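## Task

Find the box whose top face shows the letter A and place only that box inside the tote near the door, lying completely within the tote's rim. Every other box must stay on its desk, nothing new may end up on the floor, and the robot must finish upright and untilted. The result has to hold by itself, without the robot supporting it.

## Robot and tools

ROBOT. TidyBot++: a four-caster mobile base 0.54 m long, 0.50 m wide and 0.38 m tall, carrying a single seven-joint arm with a two-finger gripper. There is one arm, so there is one set of joint targets. The shoulder sits 0.12 m ahead of the base centre and 0.68 m above the floor. base_camera is fixed on the base, looking forward and down. wrist_camera rides on the hand and looks along it. Loose objects may occasionally get nudged by something.

FRAMES. Base frame: origin on the floor below the base centre, x forward, y left, z up, in metres. hand_pose is reported in this frame and is the point between the finger pads. The hand's z axis runs along the fingers, and the fingers close along its y axis. The odometry frame is the base frame where the scene began. base_odometry counts wheel turns, so slip shows up as travel, and it drifts a few cm and several degrees over about thirty moves. Heading is in radians, left positive, from -3.142 to 3.142. base_tilt is in degrees, positive when leaning forward or right, with a fixed bias of about 1 degree plus noise.

execute_actions. Arguments: "actions", a list holding zero or one action, and optional "cameras", a list drawn from "base_camera", "wrist_camera", "all". Omitted, null or ["all"] returns both images; [] returns none; an unknown name rejects the call. An empty list just reports state and images. An action may contain "base", "joints" and "speeds"; its motions start together.
- "base": exactly one relative offset from where the base last reported itself. translate_m: metres straight ahead (+) or back, -2 to 2. strafe_m: metres sideways, left +, -2 to 2. rotate_rad: radians turned in place, counter-clockwise from above +, -6.3 to 6.3.
- "joints": absolute targets, radians unless noted. joint_1_rad: any angle, swings the whole arm about vertical; + is clockwise from above (opposite to rotate_rad). joint_2_rad shoulder, -2.249 to 2.249. joint_3_rad: any angle, twists the upper arm; from 3.14, + moves a forward-bent forearm to the robot's right. joint_4_rad elbow, -2.579 to 2.579. joint_5_rad: any angle, twists the forearm; + moves a bent hand to the right. joint_6_rad wrist, -2.099 to 2.099. joint_7_rad: any angle, spins the hand; with the hand down, + is counter-clockwise from above, and at 1.57 the fingers part toward the robot's left and right. gripper_pos: 0 (open) to 1 (closed), no unit. Done tolerances: 0.039 for joints 1-4, 0.056 for 5-7, 0.03 for the gripper. Unlimited joints take the short way round, so split turns beyond half a revolution.
- "speeds": lower caps for this action only: translate_m and strafe_m 0.05 to 0.5 m/s, rotate_rad 0.1 to 1.57 rad/s; the maxima are the defaults. A base move needing more than 8.667 s is rejected; no action runs over 15 s. Arm joints move up to 1.39 rad/s (1.22 for joints 5-7).
Anything left out of an action may still be pushing toward an older target. A bad key or out-of-range value rejects the whole call. If a result reports a stop, later calls in the same reply for that scene are skipped.

wait: "seconds", 0 to 10; commands nothing new and returns what an empty execute_actions would.
zoom_image: "camera" ("base_camera" or "wrist_camera") and "region" [x0, y0, x1, y1] in pixels from the top-left of that camera's latest full image, at most 504 by 504.
finished_scene: "scene", the current scene's number. It is final, reports success and gives the next task, if any. A reply with no tool call ends everything.

ARM GEOMETRY. With joint_1_rad 0, joint_3_rad 3.14 and joint_5_rad 0 (roughly the start), the arm moves in the x-z plane. Angles from vertical, forward positive: upper arm = joint_2_rad; forearm = joint_2_rad - joint_4_rad; hand = that minus joint_6_rad. Lengths 0.42, 0.31, 0.31 m. Reach ahead of the shoulder is the sum of length x sin(angle); height above it is the sum of length x cos(angle). At the start the arm is folded, hand down, reaching 0.08 m past the base front, elbow up to 1.15 m high. A downward hand reaches at most about 0.94 m high, and only close to the base.

GRIPPER. Pad gap is about 85 x (1 - gripper_pos) mm, up to 3 mm wider mid-stroke. At 1 each finger keeps squeezing with roughly 96-120 N. "done" at 1 means empty or something very thin; "off_target" means an object stopped the fingers. Closed fingertips extend about 20 mm beyond the hand point.

RESULT LINES. The "pictures" line gives the image order. base_status and joint_status: "done"; "off_target" (resting away from target, maybe still pushing); "contact_stop" or "time_out" (target dropped, holding there; joint_status never uses these). A blocked base shoves until timeout and can still read "done" while short. Base "contact_stop" means it arrived and was then pushed. "joint command not followed" plus "cause:" means the self-collision check withheld the arm targets (the gripper still acts); such joints show "not_followed" and may be retried in later actions. on_its_own lists uncommanded motion. motor_effort is percent of maximum, + toward higher joint values, peak in brackets, biased and noisy. "ARM HIT" is a hard strike on the base or the arm itself. Nothing prevents the arm from hitting the base.

ACCURACY. Friction leaves joints slightly off even at "all done"; improve by sending last command + (wanted - read). Do not do that while holding something: the arm sags under load and the reading would let it sink more. hand_pose may be 1-2 cm off; trust the images. Fingers aimed near the floor may strike it. Calibration: base_camera pinhole 644x364, wrist_camera fisheye 644x476, with small per-scene errors; the wrist camera's pose error grows with arm joint error.

FAULTS AND CARE. Torque limits: joints 1-4 at 104.5 N m (warning 56.7), joints 5-7 at 51.3 N m (warning 29.4). Reaching one freezes the arm and gripper for 10 s and skips the rest of the call while the base continues. MOTOR HOT appears at 60 °C; at 75 °C an OVER-TEMPERATURE FAULT lets the arm sink and keys show "limit_stop_at_motor_heat"; resend them. Holding loads heats motors, even between replies, when the robot holds its last command. Never drive while the arm is caught on something above about 0.8 m, and avoid sideways force on a raised hand: the robot can tip. Avoid drops, slams, hard pushes, and anything falling to the floor.

Each tool is called after "Request:" by a JSON object that holds its "name" and its "arguments".

## Session

Request:
{"name": "execute_actions", "arguments": {"actions": []}}

Scene clock: 0.00 s.
base_odometry: x=+0.000 y=+0.000 heading=+0.000 (m, m, rad; odometry frame)
base_tilt: forward=+0.4 right=-0.2 (deg)
base_status: not commanded
joint_positions: joint_1_rad=-0.005 joint_2_rad=-0.409 joint_3_rad=+3.092 joint_4_rad=-2.531 joint_5_rad=+0.005 joint_6_rad=-0.821 joint_7_rad=+1.556 gripper_pos=+0.000
joint_status: not commanded
motor_effort: joint_1_rad=+2 joint_2_rad=+1 joint_3_rad=+0 joint_4_rad=+14 joint_5_rad=+0 joint_6_rad=-1 joint_7_rad=+1 (%)
hand_pose: x=+0.2801 y=+0.0069 z=+0.5977 quat_wxyz=(+0.009, +0.995, +0.021, +0.099) (m; base frame)
pictures: base_camera, wrist_camera
Images, in order (width x height): base_camera 644x364, wrist_camera 644x476.

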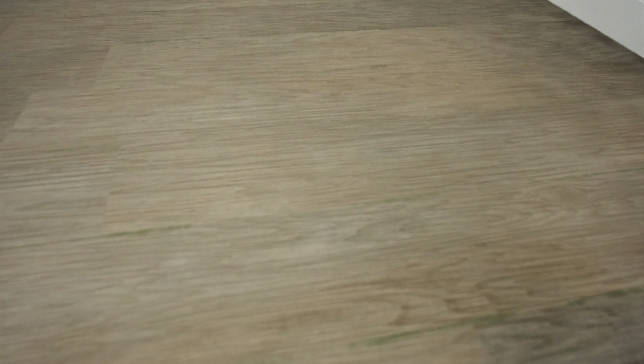

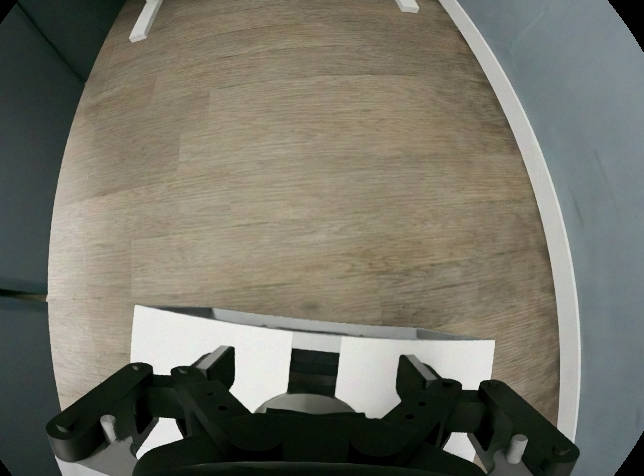

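Request:
{"name": "execute_actions", "arguments": {"actions": [{"joints":{"joint_6_rad":0.3}}], "cameras": ["wrist_camera"]}}

Scene clock: 7.43 s.
base_odometry: x=+0.000 y=+0.000 heading=+0.000 (m, m, rad; odometry frame)
base_tilt: forward=+0.4 right=-0.2 (deg)
base_status: not commanded
joint_positions: joint_1_rad=-0.005 joint_2_rad=-0.409 joint_3_rad=+3.092 joint_4_rad=-2.530 joint_5_rad=+0.005 joint_6_rad=+0.277 joint_7_rad=+1.556 gripper_pos=+0.000
joint_status: all done
motor_effort: joint_1_rad=+1(2) joint_2_rad=-4(4) joint_3_rad=+0(1) joint_4_rad=+23(24) joint_5_rad=+0(0) joint_6_rad=+8(8) joint_7_rad=+1(1) (%)
hand_pose: x=+0.5182 y=+0.0250 z=+0.8191 quat_wxyz=(-0.011, +0.797, +0.023, +0.604) (m; base frame)
pictures: wrist_camera
camera_calibration (this result's frames):
wrist_camera: T_world_to_cam=[[0.093177, -0.994386, 0.0501484, -0.0580968], [-0.243249, -0.0715766, -0.967319, 0.980522], [0.965478, 0.0779333, -0.248553, -0.16777], [0, 0, 0, 1]] pos_world=[0.405903, 0.0254867, 0.909691]
Images, in order (width x height): wrist_camera 644x476.

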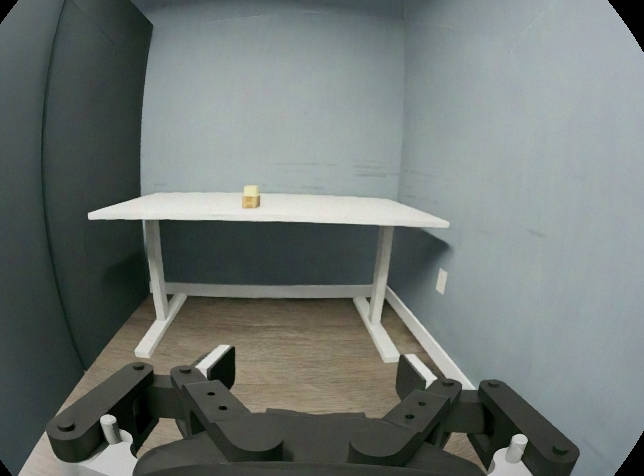

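Request:
{"name": "zoom_image", "arguments": {"camera": "wrist_camera", "region": [200, 160, 310, 230]}}

Request:
{"name": "execute_actions", "arguments": {"actions": [{"base":{"translate_m":0.45},"joints":{"joint_2_rad":0.0,"joint_4_rad":-1.2,"joint_6_rad":-1.2}}]}}

Region (200, 160, 310, 230) of wrist_camera's 644x476 image, scaled by 4.582; it fills the top 321 rows of this view, and the rest is white.

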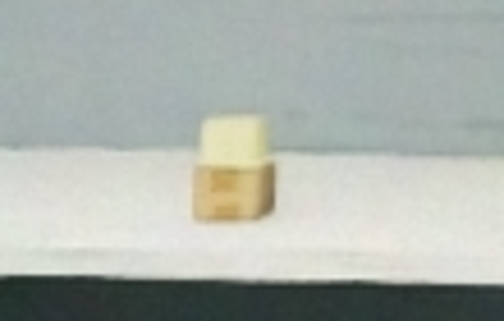

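Scene clock: 17.57 s.
base_odometry: x=+0.450 y=+0.000 heading=-0.001 (m, m, rad; odometry frame)
base_tilt: forward=+0.4 right=-0.2 (deg)
base_status: done
joint_positions: joint_1_rad=-0.005 joint_2_rad=-0.018 joint_3_rad=+3.092 joint_4_rad=-1.210 joint_5_rad=+0.005 joint_6_rad=-1.153 joint_7_rad=+1.556 gripper_pos=+0.000
joint_status: all done
motor_effort: joint_1_rad=+1(2) joint_2_rad=-18(19) joint_3_rad=+0(1) joint_4_rad=+24(27) joint_5_rad=+0(0) joint_6_rad=+6(9) joint_7_rad=+1(1) (%)
hand_pose: x=+0.6248 y=+0.0283 z=+1.0012 quat_wxyz=(-0.011, +0.921, +0.019, +0.388) (m; base frame)
pictures: base_camera, wrist_camera
camera_calibration (this result's frames):
wrist_camera: T_world_to_cam=[[0.100858, -0.994857, 0.00937404, -0.037779], [-0.677861, -0.0756116, -0.731291, 1.21817], [0.728239, 0.067402, -0.682001, 0.356889], [0, 0, 0, 1]] pos_world=[0.569659, 0.0304678, 1.13459]
Images, in order (width x height): base_camera 644x364, wrist_camera 644x476.

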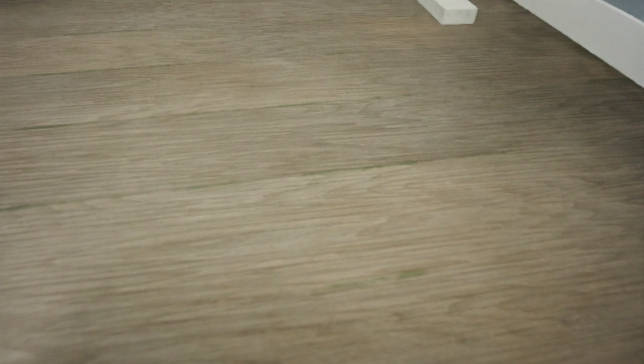

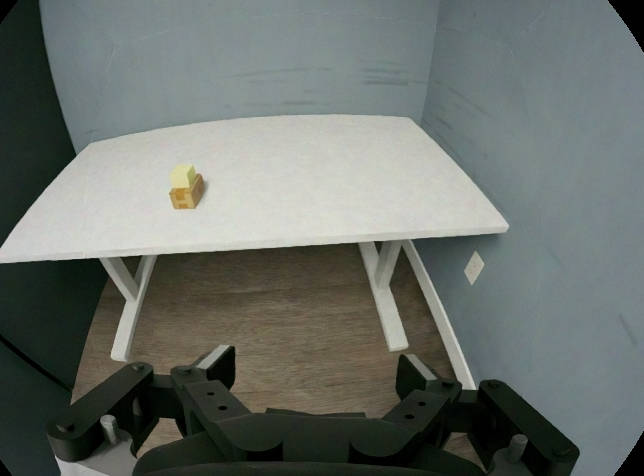

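Request:
{"name": "execute_actions", "arguments": {"actions": [{"base":{"rotate_rad":0.32},"joints":{"joint_1_rad":0,"joint_3_rad":3.14,"joint_5_rad":0,"joint_7_rad":1.57}}], "cameras": []}}

Request:
{"name": "execute_actions", "arguments": {"actions": [{"base":{"translate_m":0.58},"joints":{"joint_2_rad":0.15,"joint_4_rad":-0.9,"joint_6_rad":-1.9}}]}}

Scene clock: 50.20 s.
base_odometry: x=+0.450 y=+0.000 heading=+0.319 (m, m, rad; odometry frame)
base_tilt: forward=+0.4 right=-0.2 (deg)
base_status: done
joint_positions: joint_1_rad=-0.007 joint_2_rad=-0.013 joint_3_rad=+3.134 joint_4_rad=-1.210 joint_5_rad=+0.005 joint_6_rad=-1.153 joint_7_rad=+1.556 gripper_pos=+0.000
joint_status: all done
motor_effort: joint_1_rad=+2(5) joint_2_rad=-18(19) joint_3_rad=+0(2) joint_4_rad=+24(23) joint_5_rad=+0(2) joint_6_rad=+5(6) joint_7_rad=+1(0) (%)
hand_pose: x=+0.6276 y=+0.0079 z=+0.9986 quat_wxyz=(-0.003, +0.923, +0.001, +0.386) (m; base frame)
pictures: none
No camera images: the call's "cameras" was empty. Leave "cameras" out to get every camera's image.

Scene clock: 52.73 s.
base_odometry: x=+1.001 y=+0.183 heading=+0.320 (m, m, rad; odometry frame)
base_tilt: forward=+0.4 right=-0.2 (deg)
base_status: done
joint_positions: joint_1_rad=-0.007 joint_2_rad=+0.150 joint_3_rad=+3.134 joint_4_rad=-0.911 joint_5_rad=+0.005 joint_6_rad=-1.860 joint_7_rad=+1.556 gripper_pos=+0.000
joint_status: all done
motor_effort: joint_1_rad=+2(1) joint_2_rad=-21(24) joint_3_rad=+0(1) joint_4_rad=+19(25) joint_5_rad=+0(1) joint_6_rad=+1(7) joint_7_rad=+1(1) (%)
hand_pose: x=+0.5242 y=+0.0059 z=+0.9477 quat_wxyz=(+0.000, +0.994, +0.000, +0.110) (m; base frame)
pictures: base_camera, wrist_camera
camera_calibration (this result's frames):
wrist_camera: T_world_to_cam=[[0.0550353, -0.998295, -0.0194293, 0.00182841], [-0.968838, -0.0486846, -0.242865, 0.798694], [0.241505, 0.03219, -0.969866, 0.923295], [0, 0, 0, 1]] pos_world=[0.550725, 0.0109885, 1.08948]
Images, in order (width x height): base_camera 644x364, wrist_camera 644x476.

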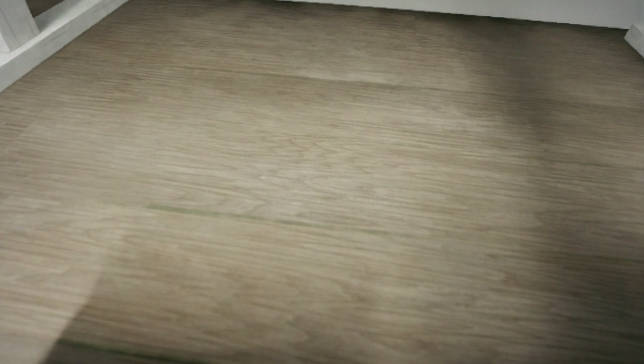

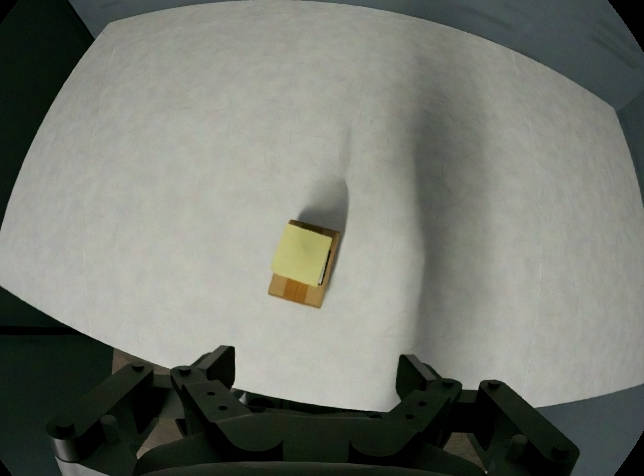

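Request:
{"name": "execute_actions", "arguments": {"actions": [{"joints":{"joint_1_rad":-0.05,"joint_2_rad":0.30,"joint_4_rad":-0.945,"joint_6_rad":-1.66,"joint_7_rad":1.25}}], "cameras": ["wrist_camera"]}}

Scene clock: 71.23 s.
base_odometry: x=+1.001 y=+0.183 heading=+0.320 (m, m, rad; odometry frame)
base_tilt: forward=+0.4 right=-0.2 (deg)
base_status: not commanded
joint_positions: joint_1_rad=-0.037 joint_2_rad=+0.306 joint_3_rad=+3.134 joint_4_rad=-0.939 joint_5_rad=+0.005 joint_6_rad=-1.699 joint_7_rad=+1.288 gripper_pos=+0.000
joint_status: all done
motor_effort: joint_1_rad=+2(2) joint_2_rad=-26(31) joint_3_rad=-1(0) joint_4_rad=+21(22) joint_5_rad=+0(1) joint_6_rad=+1(1) joint_7_rad=+1(0) (%)
hand_pose: x=+0.6039 y=+0.0212 z=+0.8784 quat_wxyz=(-0.015, +0.988, -0.119, +0.097) (m; base frame)
pictures: wrist_camera
camera_calibration (this result's frames):
wrist_camera: T_world_to_cam=[[-0.177243, -0.981419, -0.0734911, 0.198833], [-0.958172, 0.189129, -0.214792, 0.82367], [0.224701, 0.0323467, -0.973891, 0.849958], [0, 0, 0, 1]] pos_world=[0.633473, 0.0118657, 1.0193]
Images, in order (width x height): wrist_camera 644x476.

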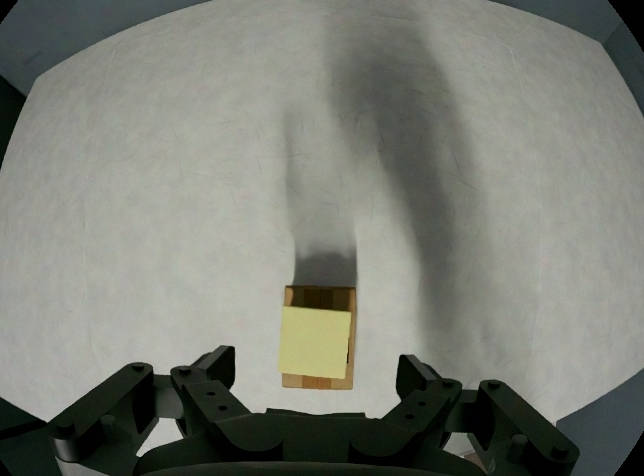

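Request:
{"name": "execute_actions", "arguments": {"actions": [{"joints":{"joint_2_rad":0.27,"joint_4_rad":-1.24,"joint_6_rad":-1.38}}], "cameras": ["wrist_camera"]}}

Scene clock: 92.67 s.
base_odometry: x=+1.001 y=+0.183 heading=+0.320 (m, m, rad; odometry frame)
base_tilt: forward=+0.4 right=-0.2 (deg)
base_status: not commanded
joint_positions: joint_1_rad=-0.037 joint_2_rad=+0.286 joint_3_rad=+3.134 joint_4_rad=-1.231 joint_5_rad=+0.005 joint_6_rad=-1.427 joint_7_rad=+1.288 gripper_pos=+0.000
joint_status: all done
motor_effort: joint_1_rad=+1(2) joint_2_rad=-27(28) joint_3_rad=-1(0) joint_4_rad=+21(23) joint_5_rad=+0(0) joint_6_rad=+1(1) joint_7_rad=+0(1) (%)
hand_pose: x=+0.6119 y=+0.0218 z=+0.7971 quat_wxyz=(-0.015, +0.988, -0.118, +0.097) (m; base frame)
pictures: wrist_camera
camera_calibration (this result's frames):
wrist_camera: T_world_to_cam=[[-0.175959, -0.981679, -0.0731086, 0.193778], [-0.958413, 0.187792, -0.214893, 0.814001], [0.224685, 0.0322559, -0.973897, 0.769019], [0, 0, 0, 1]] pos_world=[0.641458, 0.012559, 0.938036]
Images, in order (width x height): wrist_camera 644x476.

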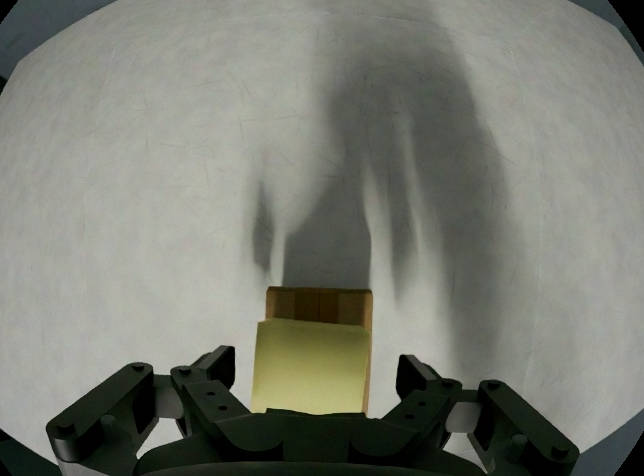

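Request:
{"name": "execute_actions", "arguments": {"actions": [{"joints":{"gripper_pos":1}}], "cameras": []}}

Request:
{"name": "execute_actions", "arguments": {"actions": [{"joints":{"joint_2_rad":0.27,"joint_4_rad":-1.05,"joint_6_rad":-1.64}}], "cameras": []}}

Request:
{"name": "execute_actions", "arguments": {"actions": [{"joints":{"joint_1_rad":0.3}}], "cameras": ["wrist_camera"]}}

Scene clock: 101.77 s.
base_odometry: x=+1.001 y=+0.183 heading=+0.320 (m, m, rad; odometry frame)
base_tilt: forward=+0.4 right=-0.2 (deg)
base_status: not commanded
joint_positions: joint_1_rad=-0.037 joint_2_rad=+0.279 joint_3_rad=+3.134 joint_4_rad=-1.234 joint_5_rad=+0.005 joint_6_rad=-1.426 joint_7_rad=+1.288 gripper_pos=+0.491
joint_status: gripper_pos off_target (ended at +0.491, target +1.000)
motor_effort: joint_1_rad=+2(0) joint_2_rad=-27(28) joint_3_rad=+0(1) joint_4_rad=+22(22) joint_5_rad=+0(1) joint_6_rad=+1(1) joint_7_rad=+1(1) (%)
hand_pose: x=+0.6106 y=+0.0218 z=+0.7997 quat_wxyz=(-0.015, +0.988, -0.118, +0.100) (m; base frame)
pictures: none
No camera images: the call's "cameras" was empty. Leave "cameras" out to get every camera's image.

Scene clock: 102.93 s.
base_odometry: x=+1.001 y=+0.183 heading=+0.320 (m, m, rad; odometry frame)
base_tilt: forward=+0.4 right=-0.2 (deg)
base_status: not commanded
joint_positions: joint_1_rad=-0.037 joint_2_rad=+0.276 joint_3_rad=+3.134 joint_4_rad=-1.061 joint_5_rad=+0.005 joint_6_rad=-1.596 joint_7_rad=+1.288 gripper_pos=+0.491
joint_status: all done
motor_effort: joint_1_rad=+2(2) joint_2_rad=-27(29) joint_3_rad=+0(0) joint_4_rad=+22(23) joint_5_rad=+0(1) joint_6_rad=+1(1) joint_7_rad=+1(1) (%)
hand_pose: x=+0.6033 y=+0.0214 z=+0.8549 quat_wxyz=(-0.016, +0.988, -0.118, +0.103) (m; base frame)
pictures: none
No camera images: the call's "cameras" was empty. Leave "cameras" out to get every camera's image.

Scene clock: 104.40 s.
base_odometry: x=+1.001 y=+0.183 heading=+0.320 (m, m, rad; odometry frame)
base_tilt: forward=+0.4 right=-0.2 (deg)
base_status: not commanded
joint_positions: joint_1_rad=+0.293 joint_2_rad=+0.276 joint_3_rad=+3.138 joint_4_rad=-1.061 joint_5_rad=+0.005 joint_6_rad=-1.596 joint_7_rad=+1.288 gripper_pos=+0.491
joint_status: all done
motor_effort: joint_1_rad=+2(0) joint_2_rad=-27(27) joint_3_rad=+0(1) joint_4_rad=+22(22) joint_5_rad=+1(1) joint_6_rad=+0(1) joint_7_rad=+1(1) (%)
hand_pose: x=+0.5836 y=-0.1386 z=+0.8549 quat_wxyz=(+0.002, +0.954, -0.281, +0.104) (m; base frame)
pictures: wrist_camera
camera_calibration (this result's frames):
wrist_camera: T_world_to_cam=[[-0.488252, -0.869516, -0.0745057, 0.234514], [-0.841093, 0.491618, -0.225552, 0.812143], [0.23275, -0.0474602, -0.971378, 0.818926], [0, 0, 0, 1]] pos_world=[0.606985, -0.156485, 0.996141]
Images, in order (width x height): wrist_camera 644x476.

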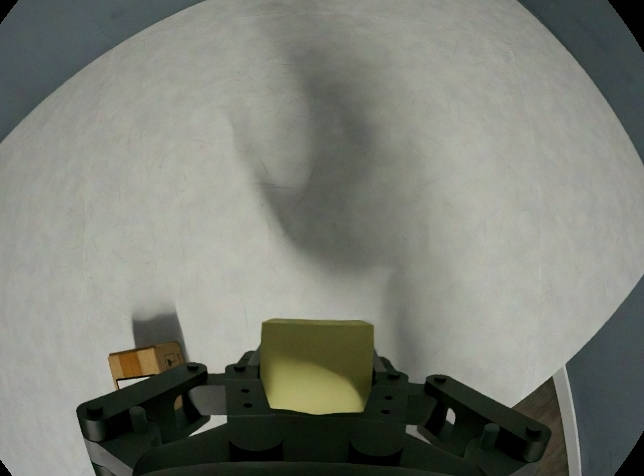

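Request:
{"name": "execute_actions", "arguments": {"actions": [{"joints":{"joint_4_rad":-1.35,"joint_6_rad":-1.28}}], "cameras": ["wrist_camera"]}}

Scene clock: 113.27 s.
base_odometry: x=+1.001 y=+0.183 heading=+0.320 (m, m, rad; odometry frame)
base_tilt: forward=+0.4 right=-0.2 (deg)
base_status: not commanded
joint_positions: joint_1_rad=+0.293 joint_2_rad=+0.276 joint_3_rad=+3.138 joint_4_rad=-1.343 joint_5_rad=+0.005 joint_6_rad=-1.327 joint_7_rad=+1.288 gripper_pos=+0.491
joint_status: all done
motor_effort: joint_1_rad=+2(2) joint_2_rad=-26(28) joint_3_rad=+0(0) joint_4_rad=+21(23) joint_5_rad=+1(0) joint_6_rad=+1(1) joint_7_rad=+1(1) (%)
hand_pose: x=+0.5877 y=-0.1397 z=+0.7660 quat_wxyz=(+0.002, +0.955, -0.281, +0.097) (m; base frame)
pictures: wrist_camera
camera_calibration (this result's frames):
wrist_camera: T_world_to_cam=[[-0.48804, -0.869882, -0.0715748, 0.22655], [-0.844425, 0.491319, -0.213428, 0.788745], [0.220823, -0.0437219, -0.974333, 0.741419], [0, 0, 0, 1]] pos_world=[0.612879, -0.158037, 0.906945]
Images, in order (width x height): wrist_camera 644x476.

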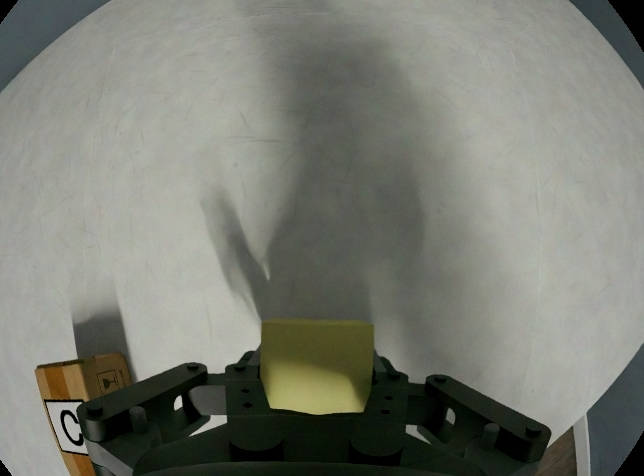

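Letter C. Lower a bit more and release.

Request:
{"name": "execute_actions", "arguments": {"actions": [{"joints":{"joint_4_rad":-1.385,"joint_6_rad":-1.25}}], "cameras": []}}

Request:
{"name": "execute_actions", "arguments": {"actions": [{"joints":{"gripper_pos":0}}], "cameras": []}}

Request:
{"name": "execute_actions", "arguments": {"actions": [{"joints":{"joint_4_rad":-1.0,"joint_6_rad":-1.64}}], "cameras": ["wrist_camera"]}}

Scene clock: 121.10 s.
base_odometry: x=+1.001 y=+0.183 heading=+0.320 (m, m, rad; odometry frame)
base_tilt: forward=+0.4 right=-0.2 (deg)
base_status: not commanded
joint_positions: joint_1_rad=+0.293 joint_2_rad=+0.276 joint_3_rad=+3.138 joint_4_rad=-1.379 joint_5_rad=+0.005 joint_6_rad=-1.299 joint_7_rad=+1.288 gripper_pos=+0.491
joint_status: all done
motor_effort: joint_1_rad=+2(2) joint_2_rad=-26(27) joint_3_rad=+0(0) joint_4_rad=+22(22) joint_5_rad=+0(0) joint_6_rad=+1(1) joint_7_rad=+1(1) (%)
hand_pose: x=+0.5848 y=-0.1388 z=+0.7543 quat_wxyz=(+0.002, +0.955, -0.281, +0.094) (m; base frame)
pictures: none
No camera images: the call's "cameras" was empty. Leave "cameras" out to get every camera's image.

Scene clock: 122.20 s.
base_odometry: x=+1.001 y=+0.183 heading=+0.320 (m, m, rad; odometry frame)
base_tilt: forward=+0.4 right=-0.2 (deg)
base_status: not commanded
joint_positions: joint_1_rad=+0.293 joint_2_rad=+0.276 joint_3_rad=+3.138 joint_4_rad=-1.379 joint_5_rad=+0.005 joint_6_rad=-1.299 joint_7_rad=+1.288 gripper_pos=+0.000
joint_status: all done
motor_effort: joint_1_rad=+2(2) joint_2_rad=-26(27) joint_3_rad=+0(0) joint_4_rad=+21(21) joint_5_rad=+0(0) joint_6_rad=+1(0) joint_7_rad=+1(1) (%)
hand_pose: x=+0.5848 y=-0.1388 z=+0.7543 quat_wxyz=(+0.002, +0.955, -0.281, +0.094) (m; base frame)
pictures: none
No camera images: the call's "cameras" was empty. Leave "cameras" out to get every camera's image.

Scene clock: 123.73 s.
base_odometry: x=+1.001 y=+0.183 heading=+0.320 (m, m, rad; odometry frame)
base_tilt: forward=+0.4 right=-0.2 (deg)
base_status: not commanded
joint_positions: joint_1_rad=+0.293 joint_2_rad=+0.275 joint_3_rad=+3.138 joint_4_rad=-1.010 joint_5_rad=+0.005 joint_6_rad=-1.593 joint_7_rad=+1.288 gripper_pos=+0.000
joint_status: all done
motor_effort: joint_1_rad=+2(2) joint_2_rad=-26(28) joint_3_rad=+0(0) joint_4_rad=+21(22) joint_5_rad=+0(0) joint_6_rad=+1(1) joint_7_rad=+1(1) (%)
hand_pose: x=+0.5952 y=-0.1421 z=+0.8749 quat_wxyz=(+0.002, +0.951, -0.280, +0.131) (m; base frame)
pictures: wrist_camera
camera_calibration (this result's frames):
wrist_camera: T_world_to_cam=[[-0.484008, -0.87077, -0.0865791, 0.246512], [-0.827686, 0.48767, -0.277693, 0.86522], [0.284028, -0.0627449, -0.956761, 0.790082], [0, 0, 0, 1]] pos_world=[0.611038, -0.157713, 1.01753]
Images, in order (width x height): wrist_camera 644x476.

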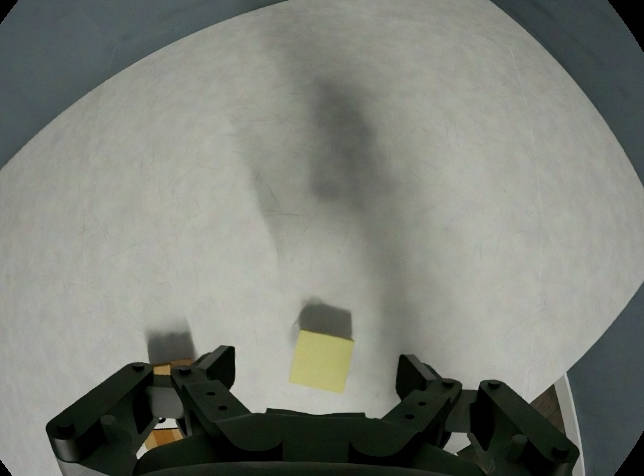

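Request:
{"name": "execute_actions", "arguments": {"actions": [{"base":{"translate_m":-0.5},"joints":{"joint_1_rad":0,"joint_2_rad":-0.6,"joint_4_rad":-1.2,"joint_6_rad":-1.3,"joint_7_rad":1.57}}], "cameras": []}}

Request:
{"name": "execute_actions", "arguments": {"actions": [{"base":{"rotate_rad":3.0}}]}}

Scene clock: 135.33 s.
base_odometry: x=+0.526 y=+0.025 heading=+0.321 (m, m, rad; odometry frame)
base_tilt: forward=+0.4 right=-0.2 (deg)
base_status: done
joint_positions: joint_1_rad=+0.016 joint_2_rad=-0.611 joint_3_rad=+3.138 joint_4_rad=-1.187 joint_5_rad=+0.005 joint_6_rad=-1.349 joint_7_rad=+1.528 gripper_pos=+0.000
joint_status: all done
motor_effort: joint_1_rad=+2(5) joint_2_rad=+6(30) joint_3_rad=+0(1) joint_4_rad=+17(23) joint_5_rad=+0(1) joint_6_rad=+7(8) joint_7_rad=+1(0) (%)
hand_pose: x=+0.3408 y=-0.0017 z=+1.1822 quat_wxyz=(-0.006, +0.820, -0.023, +0.571) (m; base frame)
pictures: none
No camera images: the call's "cameras" was empty. Leave "cameras" out to get every camera's image.

Scene clock: 138.53 s.
base_odometry: x=+0.526 y=+0.025 heading=-2.964 (m, m, rad; odometry frame)
base_tilt: forward=+0.4 right=-0.2 (deg)
base_status: done
joint_positions: joint_1_rad=+0.014 joint_2_rad=-0.611 joint_3_rad=+3.138 joint_4_rad=-1.188 joint_5_rad=+0.005 joint_6_rad=-1.348 joint_7_rad=+1.528 gripper_pos=+0.000
joint_status: not commanded
motor_effort: joint_1_rad=+2(1) joint_2_rad=+7(7) joint_3_rad=+1(1) joint_4_rad=+18(19) joint_5_rad=+0(1) joint_6_rad=+8(7) joint_7_rad=+0(1) (%)
hand_pose: x=+0.3412 y=-0.0015 z=+1.1819 quat_wxyz=(-0.006, +0.820, -0.023, +0.571) (m; base frame)
pictures: base_camera, wrist_camera
camera_calibration (this result's frames):
wrist_camera: T_world_to_cam=[[0.0164162, -0.999865, 0.000973295, -0.00180715], [-0.324347, -0.00624603, -0.945918, 1.28896], [0.945796, 0.0152127, -0.324405, 0.191652], [0, 0, 0, 1]] pos_world=[0.236834, 0.00332842, 1.28142]
Images, in order (width x height): base_camera 644x364, wrist_camera 644x476.

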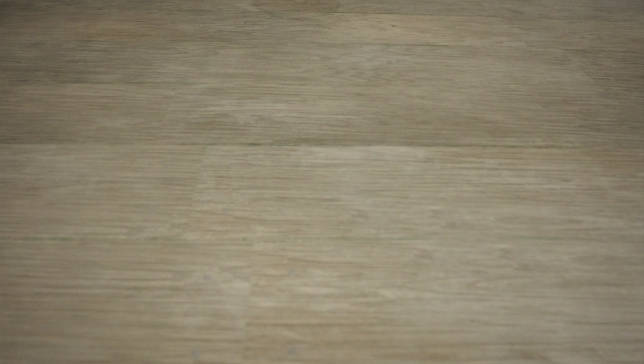

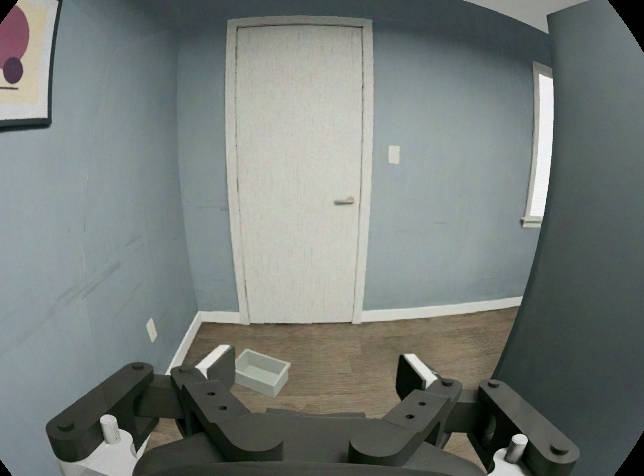

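Request:
{"name": "execute_actions", "arguments": {"actions": [{"base":{"strafe_m":-0.3}}], "cameras": []}}

Request:
{"name": "execute_actions", "arguments": {"actions": [{"base":{"translate_m":1.0},"joints":{"joint_1_rad":0.6}}]}}

Scene clock: 153.70 s.
base_odometry: x=+0.473 y=+0.320 heading=-2.963 (m, m, rad; odometry frame)
base_tilt: forward=+0.4 right=-0.2 (deg)
base_status: done
joint_positions: joint_1_rad=+0.012 joint_2_rad=-0.611 joint_3_rad=+3.141 joint_4_rad=-1.188 joint_5_rad=+0.005 joint_6_rad=-1.348 joint_7_rad=+1.528 gripper_pos=+0.000
joint_status: not commanded
motor_effort: joint_1_rad=+2(1) joint_2_rad=+6(8) joint_3_rad=+1(2) joint_4_rad=+18(18) joint_5_rad=+0(1) joint_6_rad=+7(7) joint_7_rad=+1(1) (%)
hand_pose: x=+0.3412 y=-0.0023 z=+1.1819 quat_wxyz=(-0.007, +0.820, -0.023, +0.571) (m; base frame)
pictures: none
No camera images: the call's "cameras" was empty. Leave "cameras" out to get every camera's image.

Scene clock: 157.07 s.
base_odometry: x=-0.512 y=+0.143 heading=-2.963 (m, m, rad; odometry frame)
base_tilt: forward=+0.4 right=-0.2 (deg)
base_status: done
joint_positions: joint_1_rad=+0.587 joint_2_rad=-0.602 joint_3_rad=+3.141 joint_4_rad=-1.190 joint_5_rad=+0.005 joint_6_rad=-1.347 joint_7_rad=+1.528 gripper_pos=+0.000
joint_status: all done
motor_effort: joint_1_rad=+1(2) joint_2_rad=+6(13) joint_3_rad=+1(1) joint_4_rad=+18(19) joint_5_rad=+0(1) joint_6_rad=+8(8) joint_7_rad=+1(1) (%)
hand_pose: x=+0.3080 y=-0.1254 z=+1.1791 quat_wxyz=(+0.154, +0.783, -0.256, +0.546) (m; base frame)
pictures: base_camera, wrist_camera
camera_calibration (this result's frames):
wrist_camera: T_world_to_cam=[[-0.529934, -0.848038, -0.00107414, 0.064613], [-0.282582, 0.177778, -0.942625, 1.28109], [0.799573, -0.499226, -0.33385, 0.215691], [0, 0, 0, 1]] pos_world=[0.223791, -0.0652753, 1.27966]
Images, in order (width x height): base_camera 644x364, wrist_camera 644x476.

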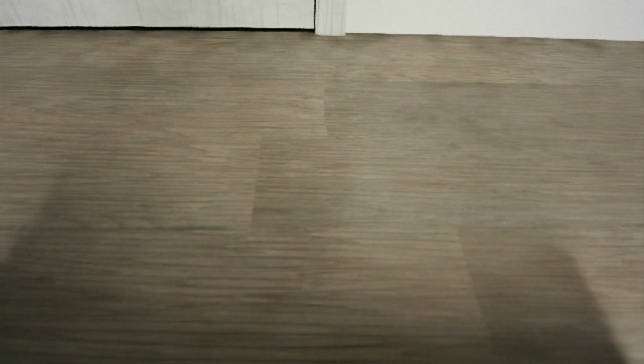

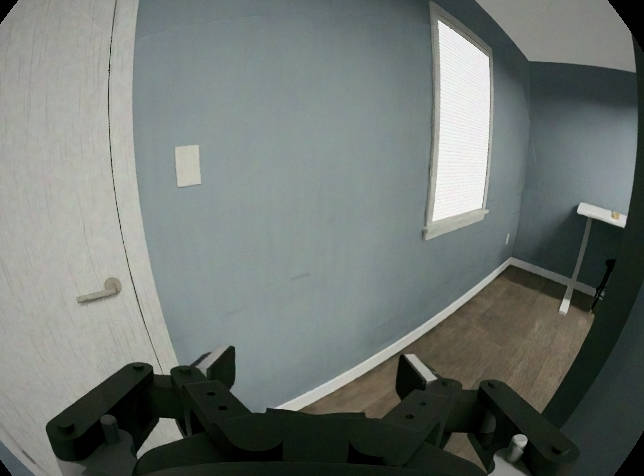

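Request:
{"name": "execute_actions", "arguments": {"actions": [{"base":{"translate_m":0.6},"joints":{"joint_1_rad":0.0}}], "cameras": []}}

Request:
{"name": "execute_actions", "arguments": {"actions": [{"base":{"rotate_rad":-1.57},"joints":{"joint_1_rad":0.4}}]}}

Scene clock: 163.97 s.
base_odometry: x=-1.103 y=+0.036 heading=-2.963 (m, m, rad; odometry frame)
base_tilt: forward=+0.4 right=-0.2 (deg)
base_status: done
joint_positions: joint_1_rad=+0.013 joint_2_rad=-0.599 joint_3_rad=+3.141 joint_4_rad=-1.192 joint_5_rad=+0.005 joint_6_rad=-1.347 joint_7_rad=+1.528 gripper_pos=+0.000
joint_status: all done
motor_effort: joint_1_rad=+1(3) joint_2_rad=+6(10) joint_3_rad=+0(1) joint_4_rad=+19(18) joint_5_rad=+0(0) joint_6_rad=+8(8) joint_7_rad=+0(1) (%)
hand_pose: x=+0.3479 y=-0.0027 z=+1.1777 quat_wxyz=(-0.006, +0.825, -0.024, +0.565) (m; base frame)
pictures: none
No camera images: the call's "cameras" was empty. Leave "cameras" out to get every camera's image.

Scene clock: 166.27 s.
base_odometry: x=-1.103 y=+0.036 heading=+1.751 (m, m, rad; odometry frame)
base_tilt: forward=+0.4 right=-0.2 (deg)
base_status: done
joint_positions: joint_1_rad=+0.389 joint_2_rad=-0.599 joint_3_rad=+3.141 joint_4_rad=-1.192 joint_5_rad=+0.005 joint_6_rad=-1.347 joint_7_rad=+1.528 gripper_pos=+0.000
joint_status: all done
motor_effort: joint_1_rad=+2(2) joint_2_rad=+6(7) joint_3_rad=+0(2) joint_4_rad=+19(18) joint_5_rad=+0(1) joint_6_rad=+7(8) joint_7_rad=+1(1) (%)
hand_pose: x=+0.3309 y=-0.0866 z=+1.1777 quat_wxyz=(+0.100, +0.806, -0.177, +0.557) (m; base frame)
pictures: base_camera, wrist_camera
camera_calibration (this result's frames):
wrist_camera: T_world_to_cam=[[-0.353243, -0.935531, -0.00119546, 0.0436716], [-0.315925, 0.120491, -0.941102, 1.28364], [0.880574, -0.33206, -0.33812, 0.208988], [0, 0, 0, 1]] pos_world=[0.236931, -0.0444148, 1.27875]
Images, in order (width x height): base_camera 644x364, wrist_camera 644x476.

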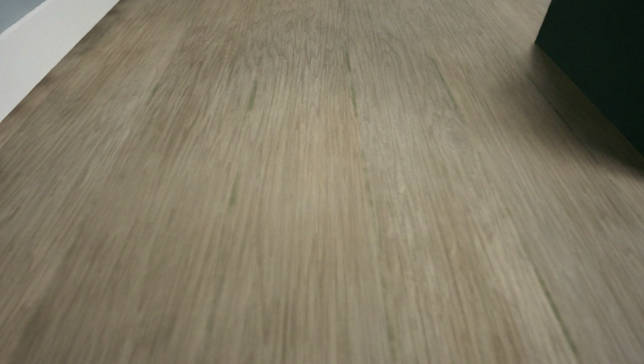

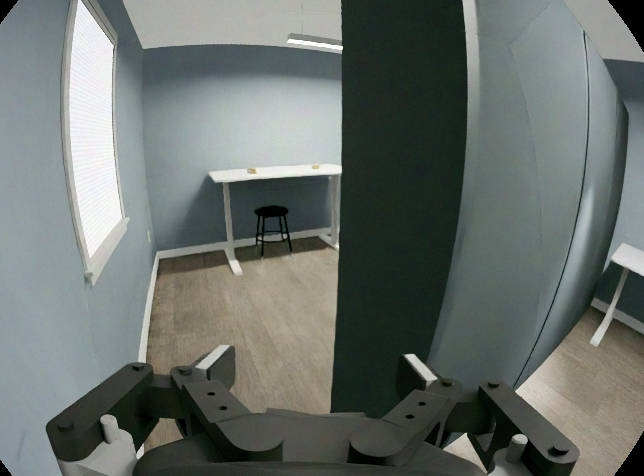

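Request:
{"name": "execute_actions", "arguments": {"actions": [{"base":{"translate_m":1.7},"joints":{"joint_1_rad":0.7,"joint_2_rad":-0.3,"joint_4_rad":-0.5,"joint_6_rad":-1.8}}]}}

Scene clock: 179.43 s.
base_odometry: x=-1.404 y=+1.710 heading=+1.750 (m, m, rad; odometry frame)
base_tilt: forward=+0.4 right=-0.2 (deg)
base_status: done
joint_positions: joint_1_rad=+0.685 joint_2_rad=-0.302 joint_3_rad=+3.141 joint_4_rad=-0.512 joint_5_rad=+0.005 joint_6_rad=-1.752 joint_7_rad=+1.528 gripper_pos=+0.000
joint_status: all done
motor_effort: joint_1_rad=+1(3) joint_2_rad=+2(9) joint_3_rad=+0(1) joint_4_rad=+12(19) joint_5_rad=+0(1) joint_6_rad=+8(7) joint_7_rad=+1(1) (%)
hand_pose: x=+0.2958 y=-0.1441 z=+1.2723 quat_wxyz=(+0.177, +0.776, -0.297, +0.527) (m; base frame)
pictures: base_camera, wrist_camera
camera_calibration (this result's frames):
wrist_camera: T_world_to_cam=[[-0.610751, -0.791814, -0.00376742, 0.0778094], [-0.281838, 0.221832, -0.933465, 1.36335], [0.739966, -0.569053, -0.358648, 0.286377], [0, 0, 0, 1]] pos_world=[0.219857, -0.0778611, 1.37564]
Images, in order (width x height): base_camera 644x364, wrist_camera 644x476.

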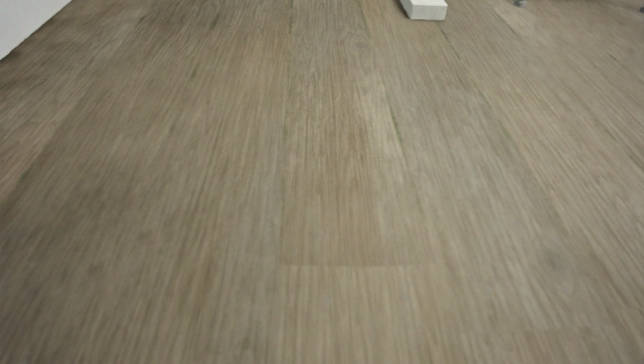

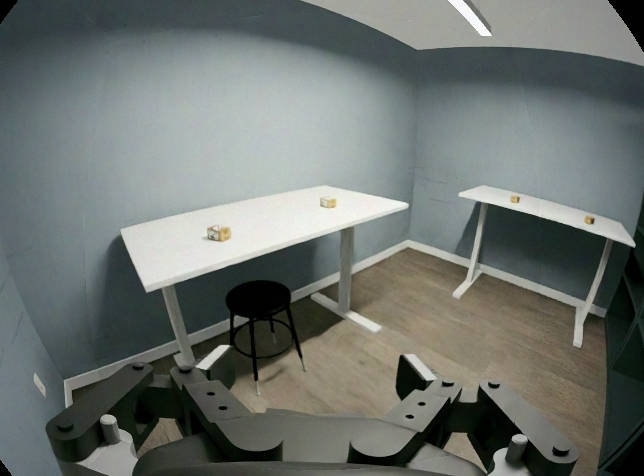

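Request:
{"name": "zoom_image", "arguments": {"camera": "wrist_camera", "region": [190, 180, 350, 260]}}

Request:
{"name": "zoom_image", "arguments": {"camera": "wrist_camera", "region": [490, 180, 610, 240]}}

Region (190, 180, 350, 260) of wrist_camera's 644x476 image, scaled by 3.150.

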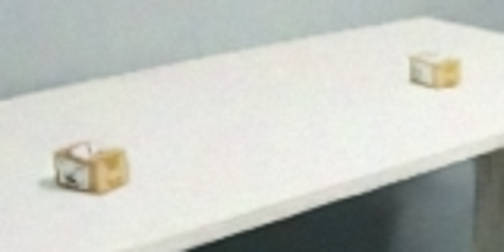

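Region (490, 180, 610, 240) of wrist_camera's 644x476 image, scaled by 4.200.

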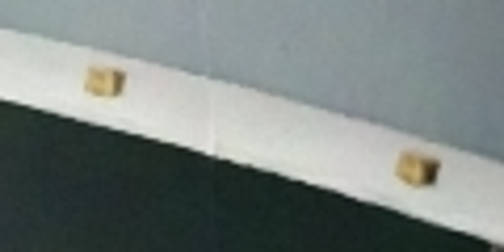

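Request:
{"name": "execute_actions", "arguments": {"actions": [{"base":{"strafe_m":-0.75},"joints":{"joint_1_rad":0.0}}], "cameras": []}}

Request:
{"name": "execute_actions", "arguments": {"actions": [{"base":{"translate_m":0.5},"joints":{"joint_2_rad":0.3,"joint_4_rad":-0.1,"joint_6_rad":-1.9}}]}}

Scene clock: 199.13 s.
base_odometry: x=-0.666 y=+1.844 heading=+1.750 (m, m, rad; odometry frame)
base_tilt: forward=+0.4 right=-0.2 (deg)
base_status: done
joint_positions: joint_1_rad=+0.013 joint_2_rad=-0.303 joint_3_rad=+3.141 joint_4_rad=-0.510 joint_5_rad=+0.005 joint_6_rad=-1.752 joint_7_rad=+1.528 gripper_pos=+0.000
joint_status: all done
motor_effort: joint_1_rad=+1(1) joint_2_rad=+2(5) joint_3_rad=+0(1) joint_4_rad=+12(12) joint_5_rad=+0(1) joint_6_rad=+7(7) joint_7_rad=+1(1) (%)
hand_pose: x=+0.3461 y=-0.0028 z=+1.2732 quat_wxyz=(-0.007, +0.830, -0.025, +0.557) (m; base frame)
pictures: none
No camera images: the call's "cameras" was empty. Leave "cameras" out to get every camera's image.

Scene clock: 201.67 s.
base_odometry: x=-0.755 y=+2.336 heading=+1.750 (m, m, rad; odometry frame)
base_tilt: forward=+0.4 right=-0.2 (deg)
base_status: done
joint_positions: joint_1_rad=+0.013 joint_2_rad=+0.313 joint_3_rad=+3.141 joint_4_rad=-0.113 joint_5_rad=+0.005 joint_6_rad=-1.851 joint_7_rad=+1.528 gripper_pos=+0.000
joint_status: all done
motor_effort: joint_1_rad=+2(2) joint_2_rad=-21(30) joint_3_rad=+0(1) joint_4_rad=+14(18) joint_5_rad=+0(1) joint_6_rad=+6(8) joint_7_rad=+1(1) (%)
hand_pose: x=+0.6153 y=-0.0064 z=+1.1663 quat_wxyz=(-0.005, +0.908, -0.027, +0.419) (m; base frame)
pictures: base_camera, wrist_camera
camera_calibration (this result's frames):
wrist_camera: T_world_to_cam=[[0.0116559, -0.99985, -0.0128155, 0.0078321], [-0.630388, 0.00260104, -0.776276, 1.35363], [0.776193, 0.017127, -0.630263, 0.388486], [0, 0, 0, 1]] pos_world=[0.551678, -0.0023435, 1.29574]
Images, in order (width x height): base_camera 644x364, wrist_camera 644x476.

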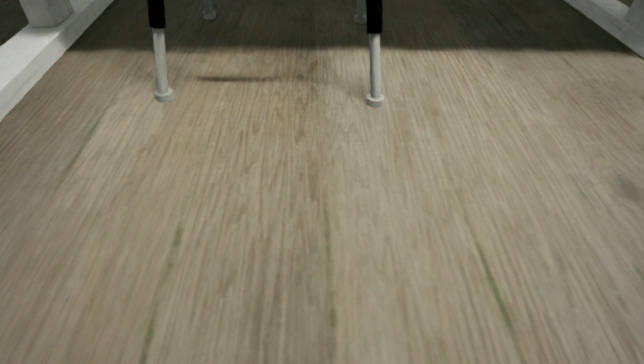

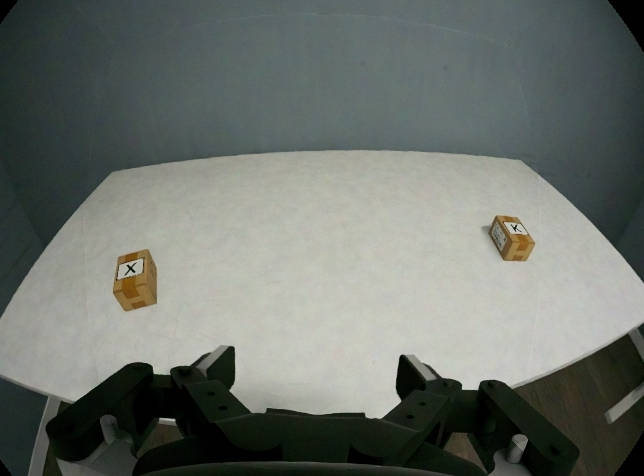

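Request:
{"name": "execute_actions", "arguments": {"actions": [{"base":{"rotate_rad":-1.62}}], "cameras": []}}

Request:
{"name": "execute_actions", "arguments": {"actions": [{"base":{"translate_m":1.15}}]}}

Scene clock: 213.73 s.
base_odometry: x=-0.755 y=+2.336 heading=+0.131 (m, m, rad; odometry frame)
base_tilt: forward=+0.4 right=-0.2 (deg)
base_status: done
joint_positions: joint_1_rad=+0.008 joint_2_rad=+0.313 joint_3_rad=+3.141 joint_4_rad=-0.113 joint_5_rad=+0.005 joint_6_rad=-1.851 joint_7_rad=+1.528 gripper_pos=+0.000
joint_status: not commanded
motor_effort: joint_1_rad=+2(1) joint_2_rad=-22(26) joint_3_rad=+0(1) joint_4_rad=+14(16) joint_5_rad=+0(2) joint_6_rad=+6(6) joint_7_rad=+1(1) (%)
hand_pose: x=+0.6154 y=-0.0037 z=+1.1663 quat_wxyz=(-0.006, +0.908, -0.024, +0.419) (m; base frame)
pictures: none
No camera images: the call's "cameras" was empty. Leave "cameras" out to get every camera's image.

Scene clock: 217.40 s.
base_odometry: x=+0.385 y=+2.484 heading=+0.130 (m, m, rad; odometry frame)
base_tilt: forward=+0.4 right=-0.2 (deg)
base_status: done
joint_positions: joint_1_rad=+0.008 joint_2_rad=+0.304 joint_3_rad=+3.141 joint_4_rad=-0.109 joint_5_rad=+0.005 joint_6_rad=-1.853 joint_7_rad=+1.528 gripper_pos=+0.000
joint_status: not commanded
motor_effort: joint_1_rad=+2(3) joint_2_rad=-20(25) joint_3_rad=+0(0) joint_4_rad=+14(15) joint_5_rad=+0(1) joint_6_rad=+5(6) joint_7_rad=+1(1) (%)
hand_pose: x=+0.6098 y=-0.0037 z=+1.1721 quat_wxyz=(-0.006, +0.905, -0.024, +0.424) (m; base frame)
pictures: base_camera, wrist_camera
camera_calibration (this result's frames):
wrist_camera: T_world_to_cam=[[0.0171428, -0.999774, -0.0125406, 0.00700147], [-0.621372, -0.000826471, -0.783516, 1.35758], [0.783329, 0.0212241, -0.621245, 0.381514], [0, 0, 0, 1]] pos_world=[0.54459, 0.00002461, 1.30079]
Images, in order (width x height): base_camera 644x364, wrist_camera 644x476.

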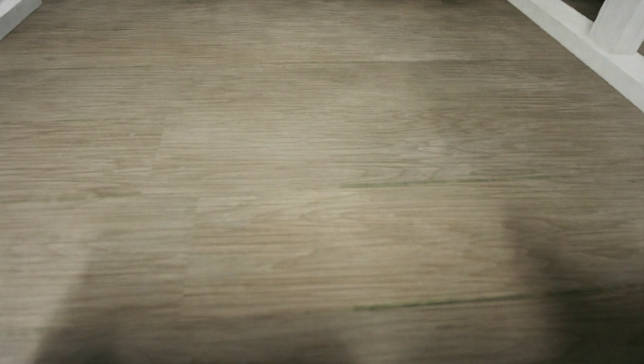

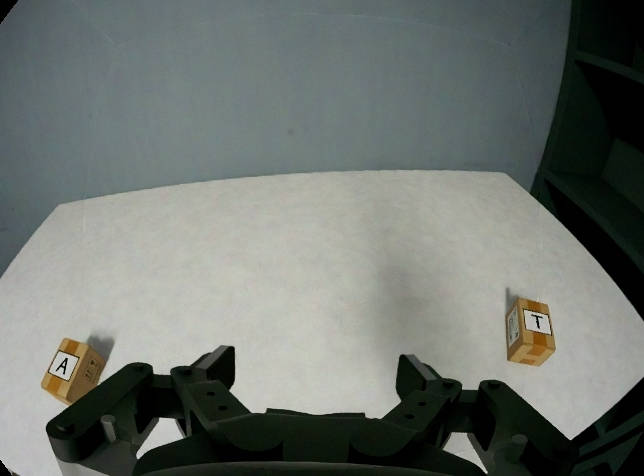

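Request:
{"name": "execute_actions", "arguments": {"actions": [{"base":{"strafe_m":0.32},"joints":{"joint_2_rad":0.05,"joint_4_rad":-0.2,"joint_6_rad":-2.0,"joint_7_rad":1.6}}]}}

Scene clock: 226.67 s.
base_odometry: x=+0.344 y=+2.801 heading=+0.129 (m, m, rad; odometry frame)
base_tilt: forward=+0.4 right=-0.2 (deg)
base_status: done
joint_positions: joint_1_rad=+0.006 joint_2_rad=+0.043 joint_3_rad=+3.141 joint_4_rad=-0.188 joint_5_rad=+0.005 joint_6_rad=-1.954 joint_7_rad=+1.557 gripper_pos=+0.000
joint_status: all done
motor_effort: joint_1_rad=+2(1) joint_2_rad=-10(24) joint_3_rad=+0(1) joint_4_rad=+11(15) joint_5_rad=+0(1) joint_6_rad=+6(7) joint_7_rad=+1(1) (%)
hand_pose: x=+0.4634 y=-0.0017 z=+1.2290 quat_wxyz=(+0.000, +0.888, -0.010, +0.461) (m; base frame)
pictures: base_camera, wrist_camera
camera_calibration (this result's frames):
wrist_camera: T_world_to_cam=[[0.0369885, -0.999228, 0.0132714, -0.028779], [-0.555642, -0.0316029, -0.830821, 1.33886], [0.830599, 0.0233567, -0.556381, 0.42982], [0, 0, 0, 1]] pos_world=[0.387981, 0.00351581, 1.35188]
Images, in order (width x height): base_camera 644x364, wrist_camera 644x476.

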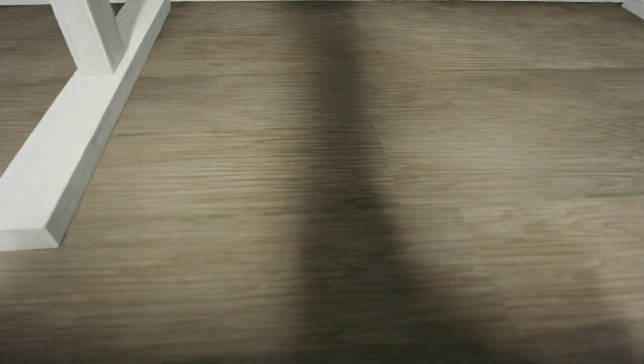

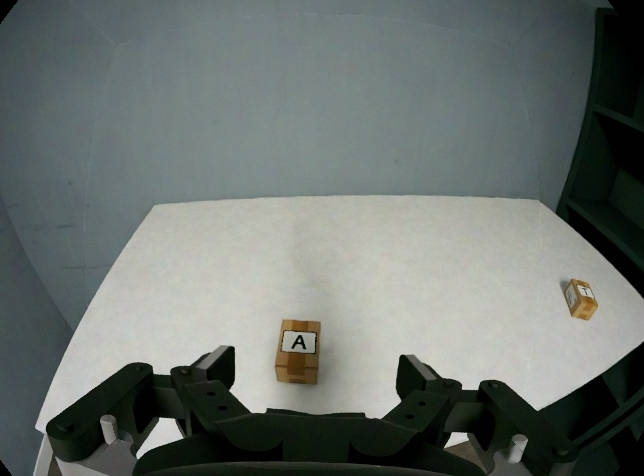

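Request:
{"name": "execute_actions", "arguments": {"actions": [{"joints":{"joint_1_rad":-0.055,"joint_2_rad":0.31,"joint_4_rad":-0.405,"joint_6_rad":-1.85}}], "cameras": ["wrist_camera"]}}

Scene clock: 243.13 s.
base_odometry: x=+0.344 y=+2.801 heading=+0.129 (m, m, rad; odometry frame)
base_tilt: forward=+0.4 right=-0.3 (deg)
base_status: not commanded
joint_positions: joint_1_rad=-0.040 joint_2_rad=+0.314 joint_3_rad=+3.141 joint_4_rad=-0.409 joint_5_rad=+0.005 joint_6_rad=-1.894 joint_7_rad=+1.557 gripper_pos=+0.000
joint_status: all done
motor_effort: joint_1_rad=+2(3) joint_2_rad=-24(31) joint_3_rad=+0(0) joint_4_rad=+18(20) joint_5_rad=+0(0) joint_6_rad=+4(6) joint_7_rad=+1(1) (%)
hand_pose: x=+0.6124 y=+0.0201 z=+1.0483 quat_wxyz=(-0.005, +0.966, +0.012, +0.259) (m; base frame)
pictures: wrist_camera
camera_calibration (this result's frames):
wrist_camera: T_world_to_cam=[[0.0846997, -0.996391, -0.00556004, -0.019621], [-0.850644, -0.0694021, -0.521142, 1.12895], [0.518875, 0.0488702, -0.853452, 0.706843], [0, 0, 0, 1]] pos_world=[0.595229, 0.0242575, 1.19149]
Images, in order (width x height): wrist_camera 644x476.

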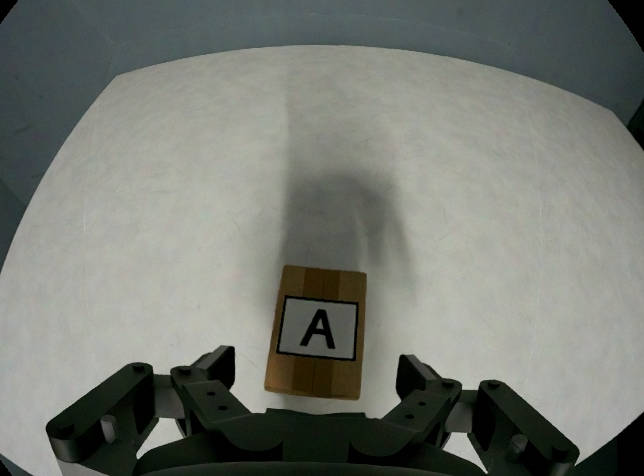

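Request:
{"name": "execute_actions", "arguments": {"actions": [{"joints":{"joint_2_rad":0.25,"joint_4_rad":-0.75,"joint_6_rad":-1.57,"joint_7_rad":1.42}}], "cameras": ["wrist_camera"]}}

Scene clock: 255.27 s.
base_odometry: x=+0.344 y=+2.801 heading=+0.129 (m, m, rad; odometry frame)
base_tilt: forward=+0.4 right=-0.2 (deg)
base_status: not commanded
joint_positions: joint_1_rad=-0.040 joint_2_rad=+0.266 joint_3_rad=+3.141 joint_4_rad=-0.741 joint_5_rad=+0.005 joint_6_rad=-1.618 joint_7_rad=+1.462 gripper_pos=+0.000
joint_status: all done
motor_effort: joint_1_rad=+2(2) joint_2_rad=-26(27) joint_3_rad=+0(0) joint_4_rad=+20(21) joint_5_rad=+1(0) joint_6_rad=+3(4) joint_7_rad=+0(1) (%)
hand_pose: x=+0.6486 y=+0.0215 z=+0.9852 quat_wxyz=(-0.017, +0.966, -0.034, +0.255) (m; base frame)
pictures: wrist_camera
camera_calibration (this result's frames):
wrist_camera: T_world_to_cam=[[0.00306582, -0.998643, -0.0519867, 0.0771334], [-0.857078, 0.0241585, -0.514619, 1.12271], [0.515177, 0.0461344, -0.855841, 0.638935], [0, 0, 0, 1]] pos_world=[0.632853, 0.0204288, 1.12861]
Images, in order (width x height): wrist_camera 644x476.

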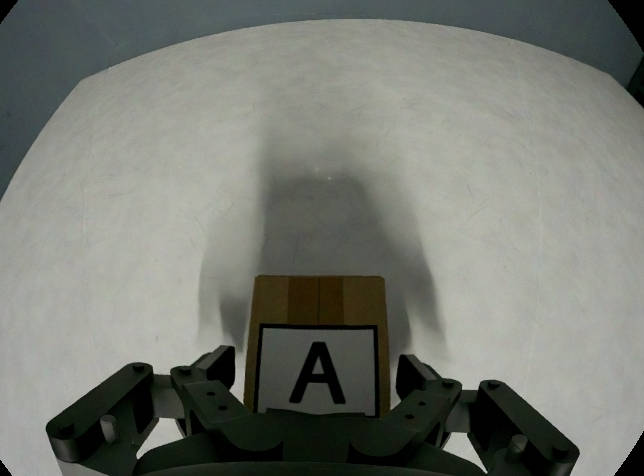

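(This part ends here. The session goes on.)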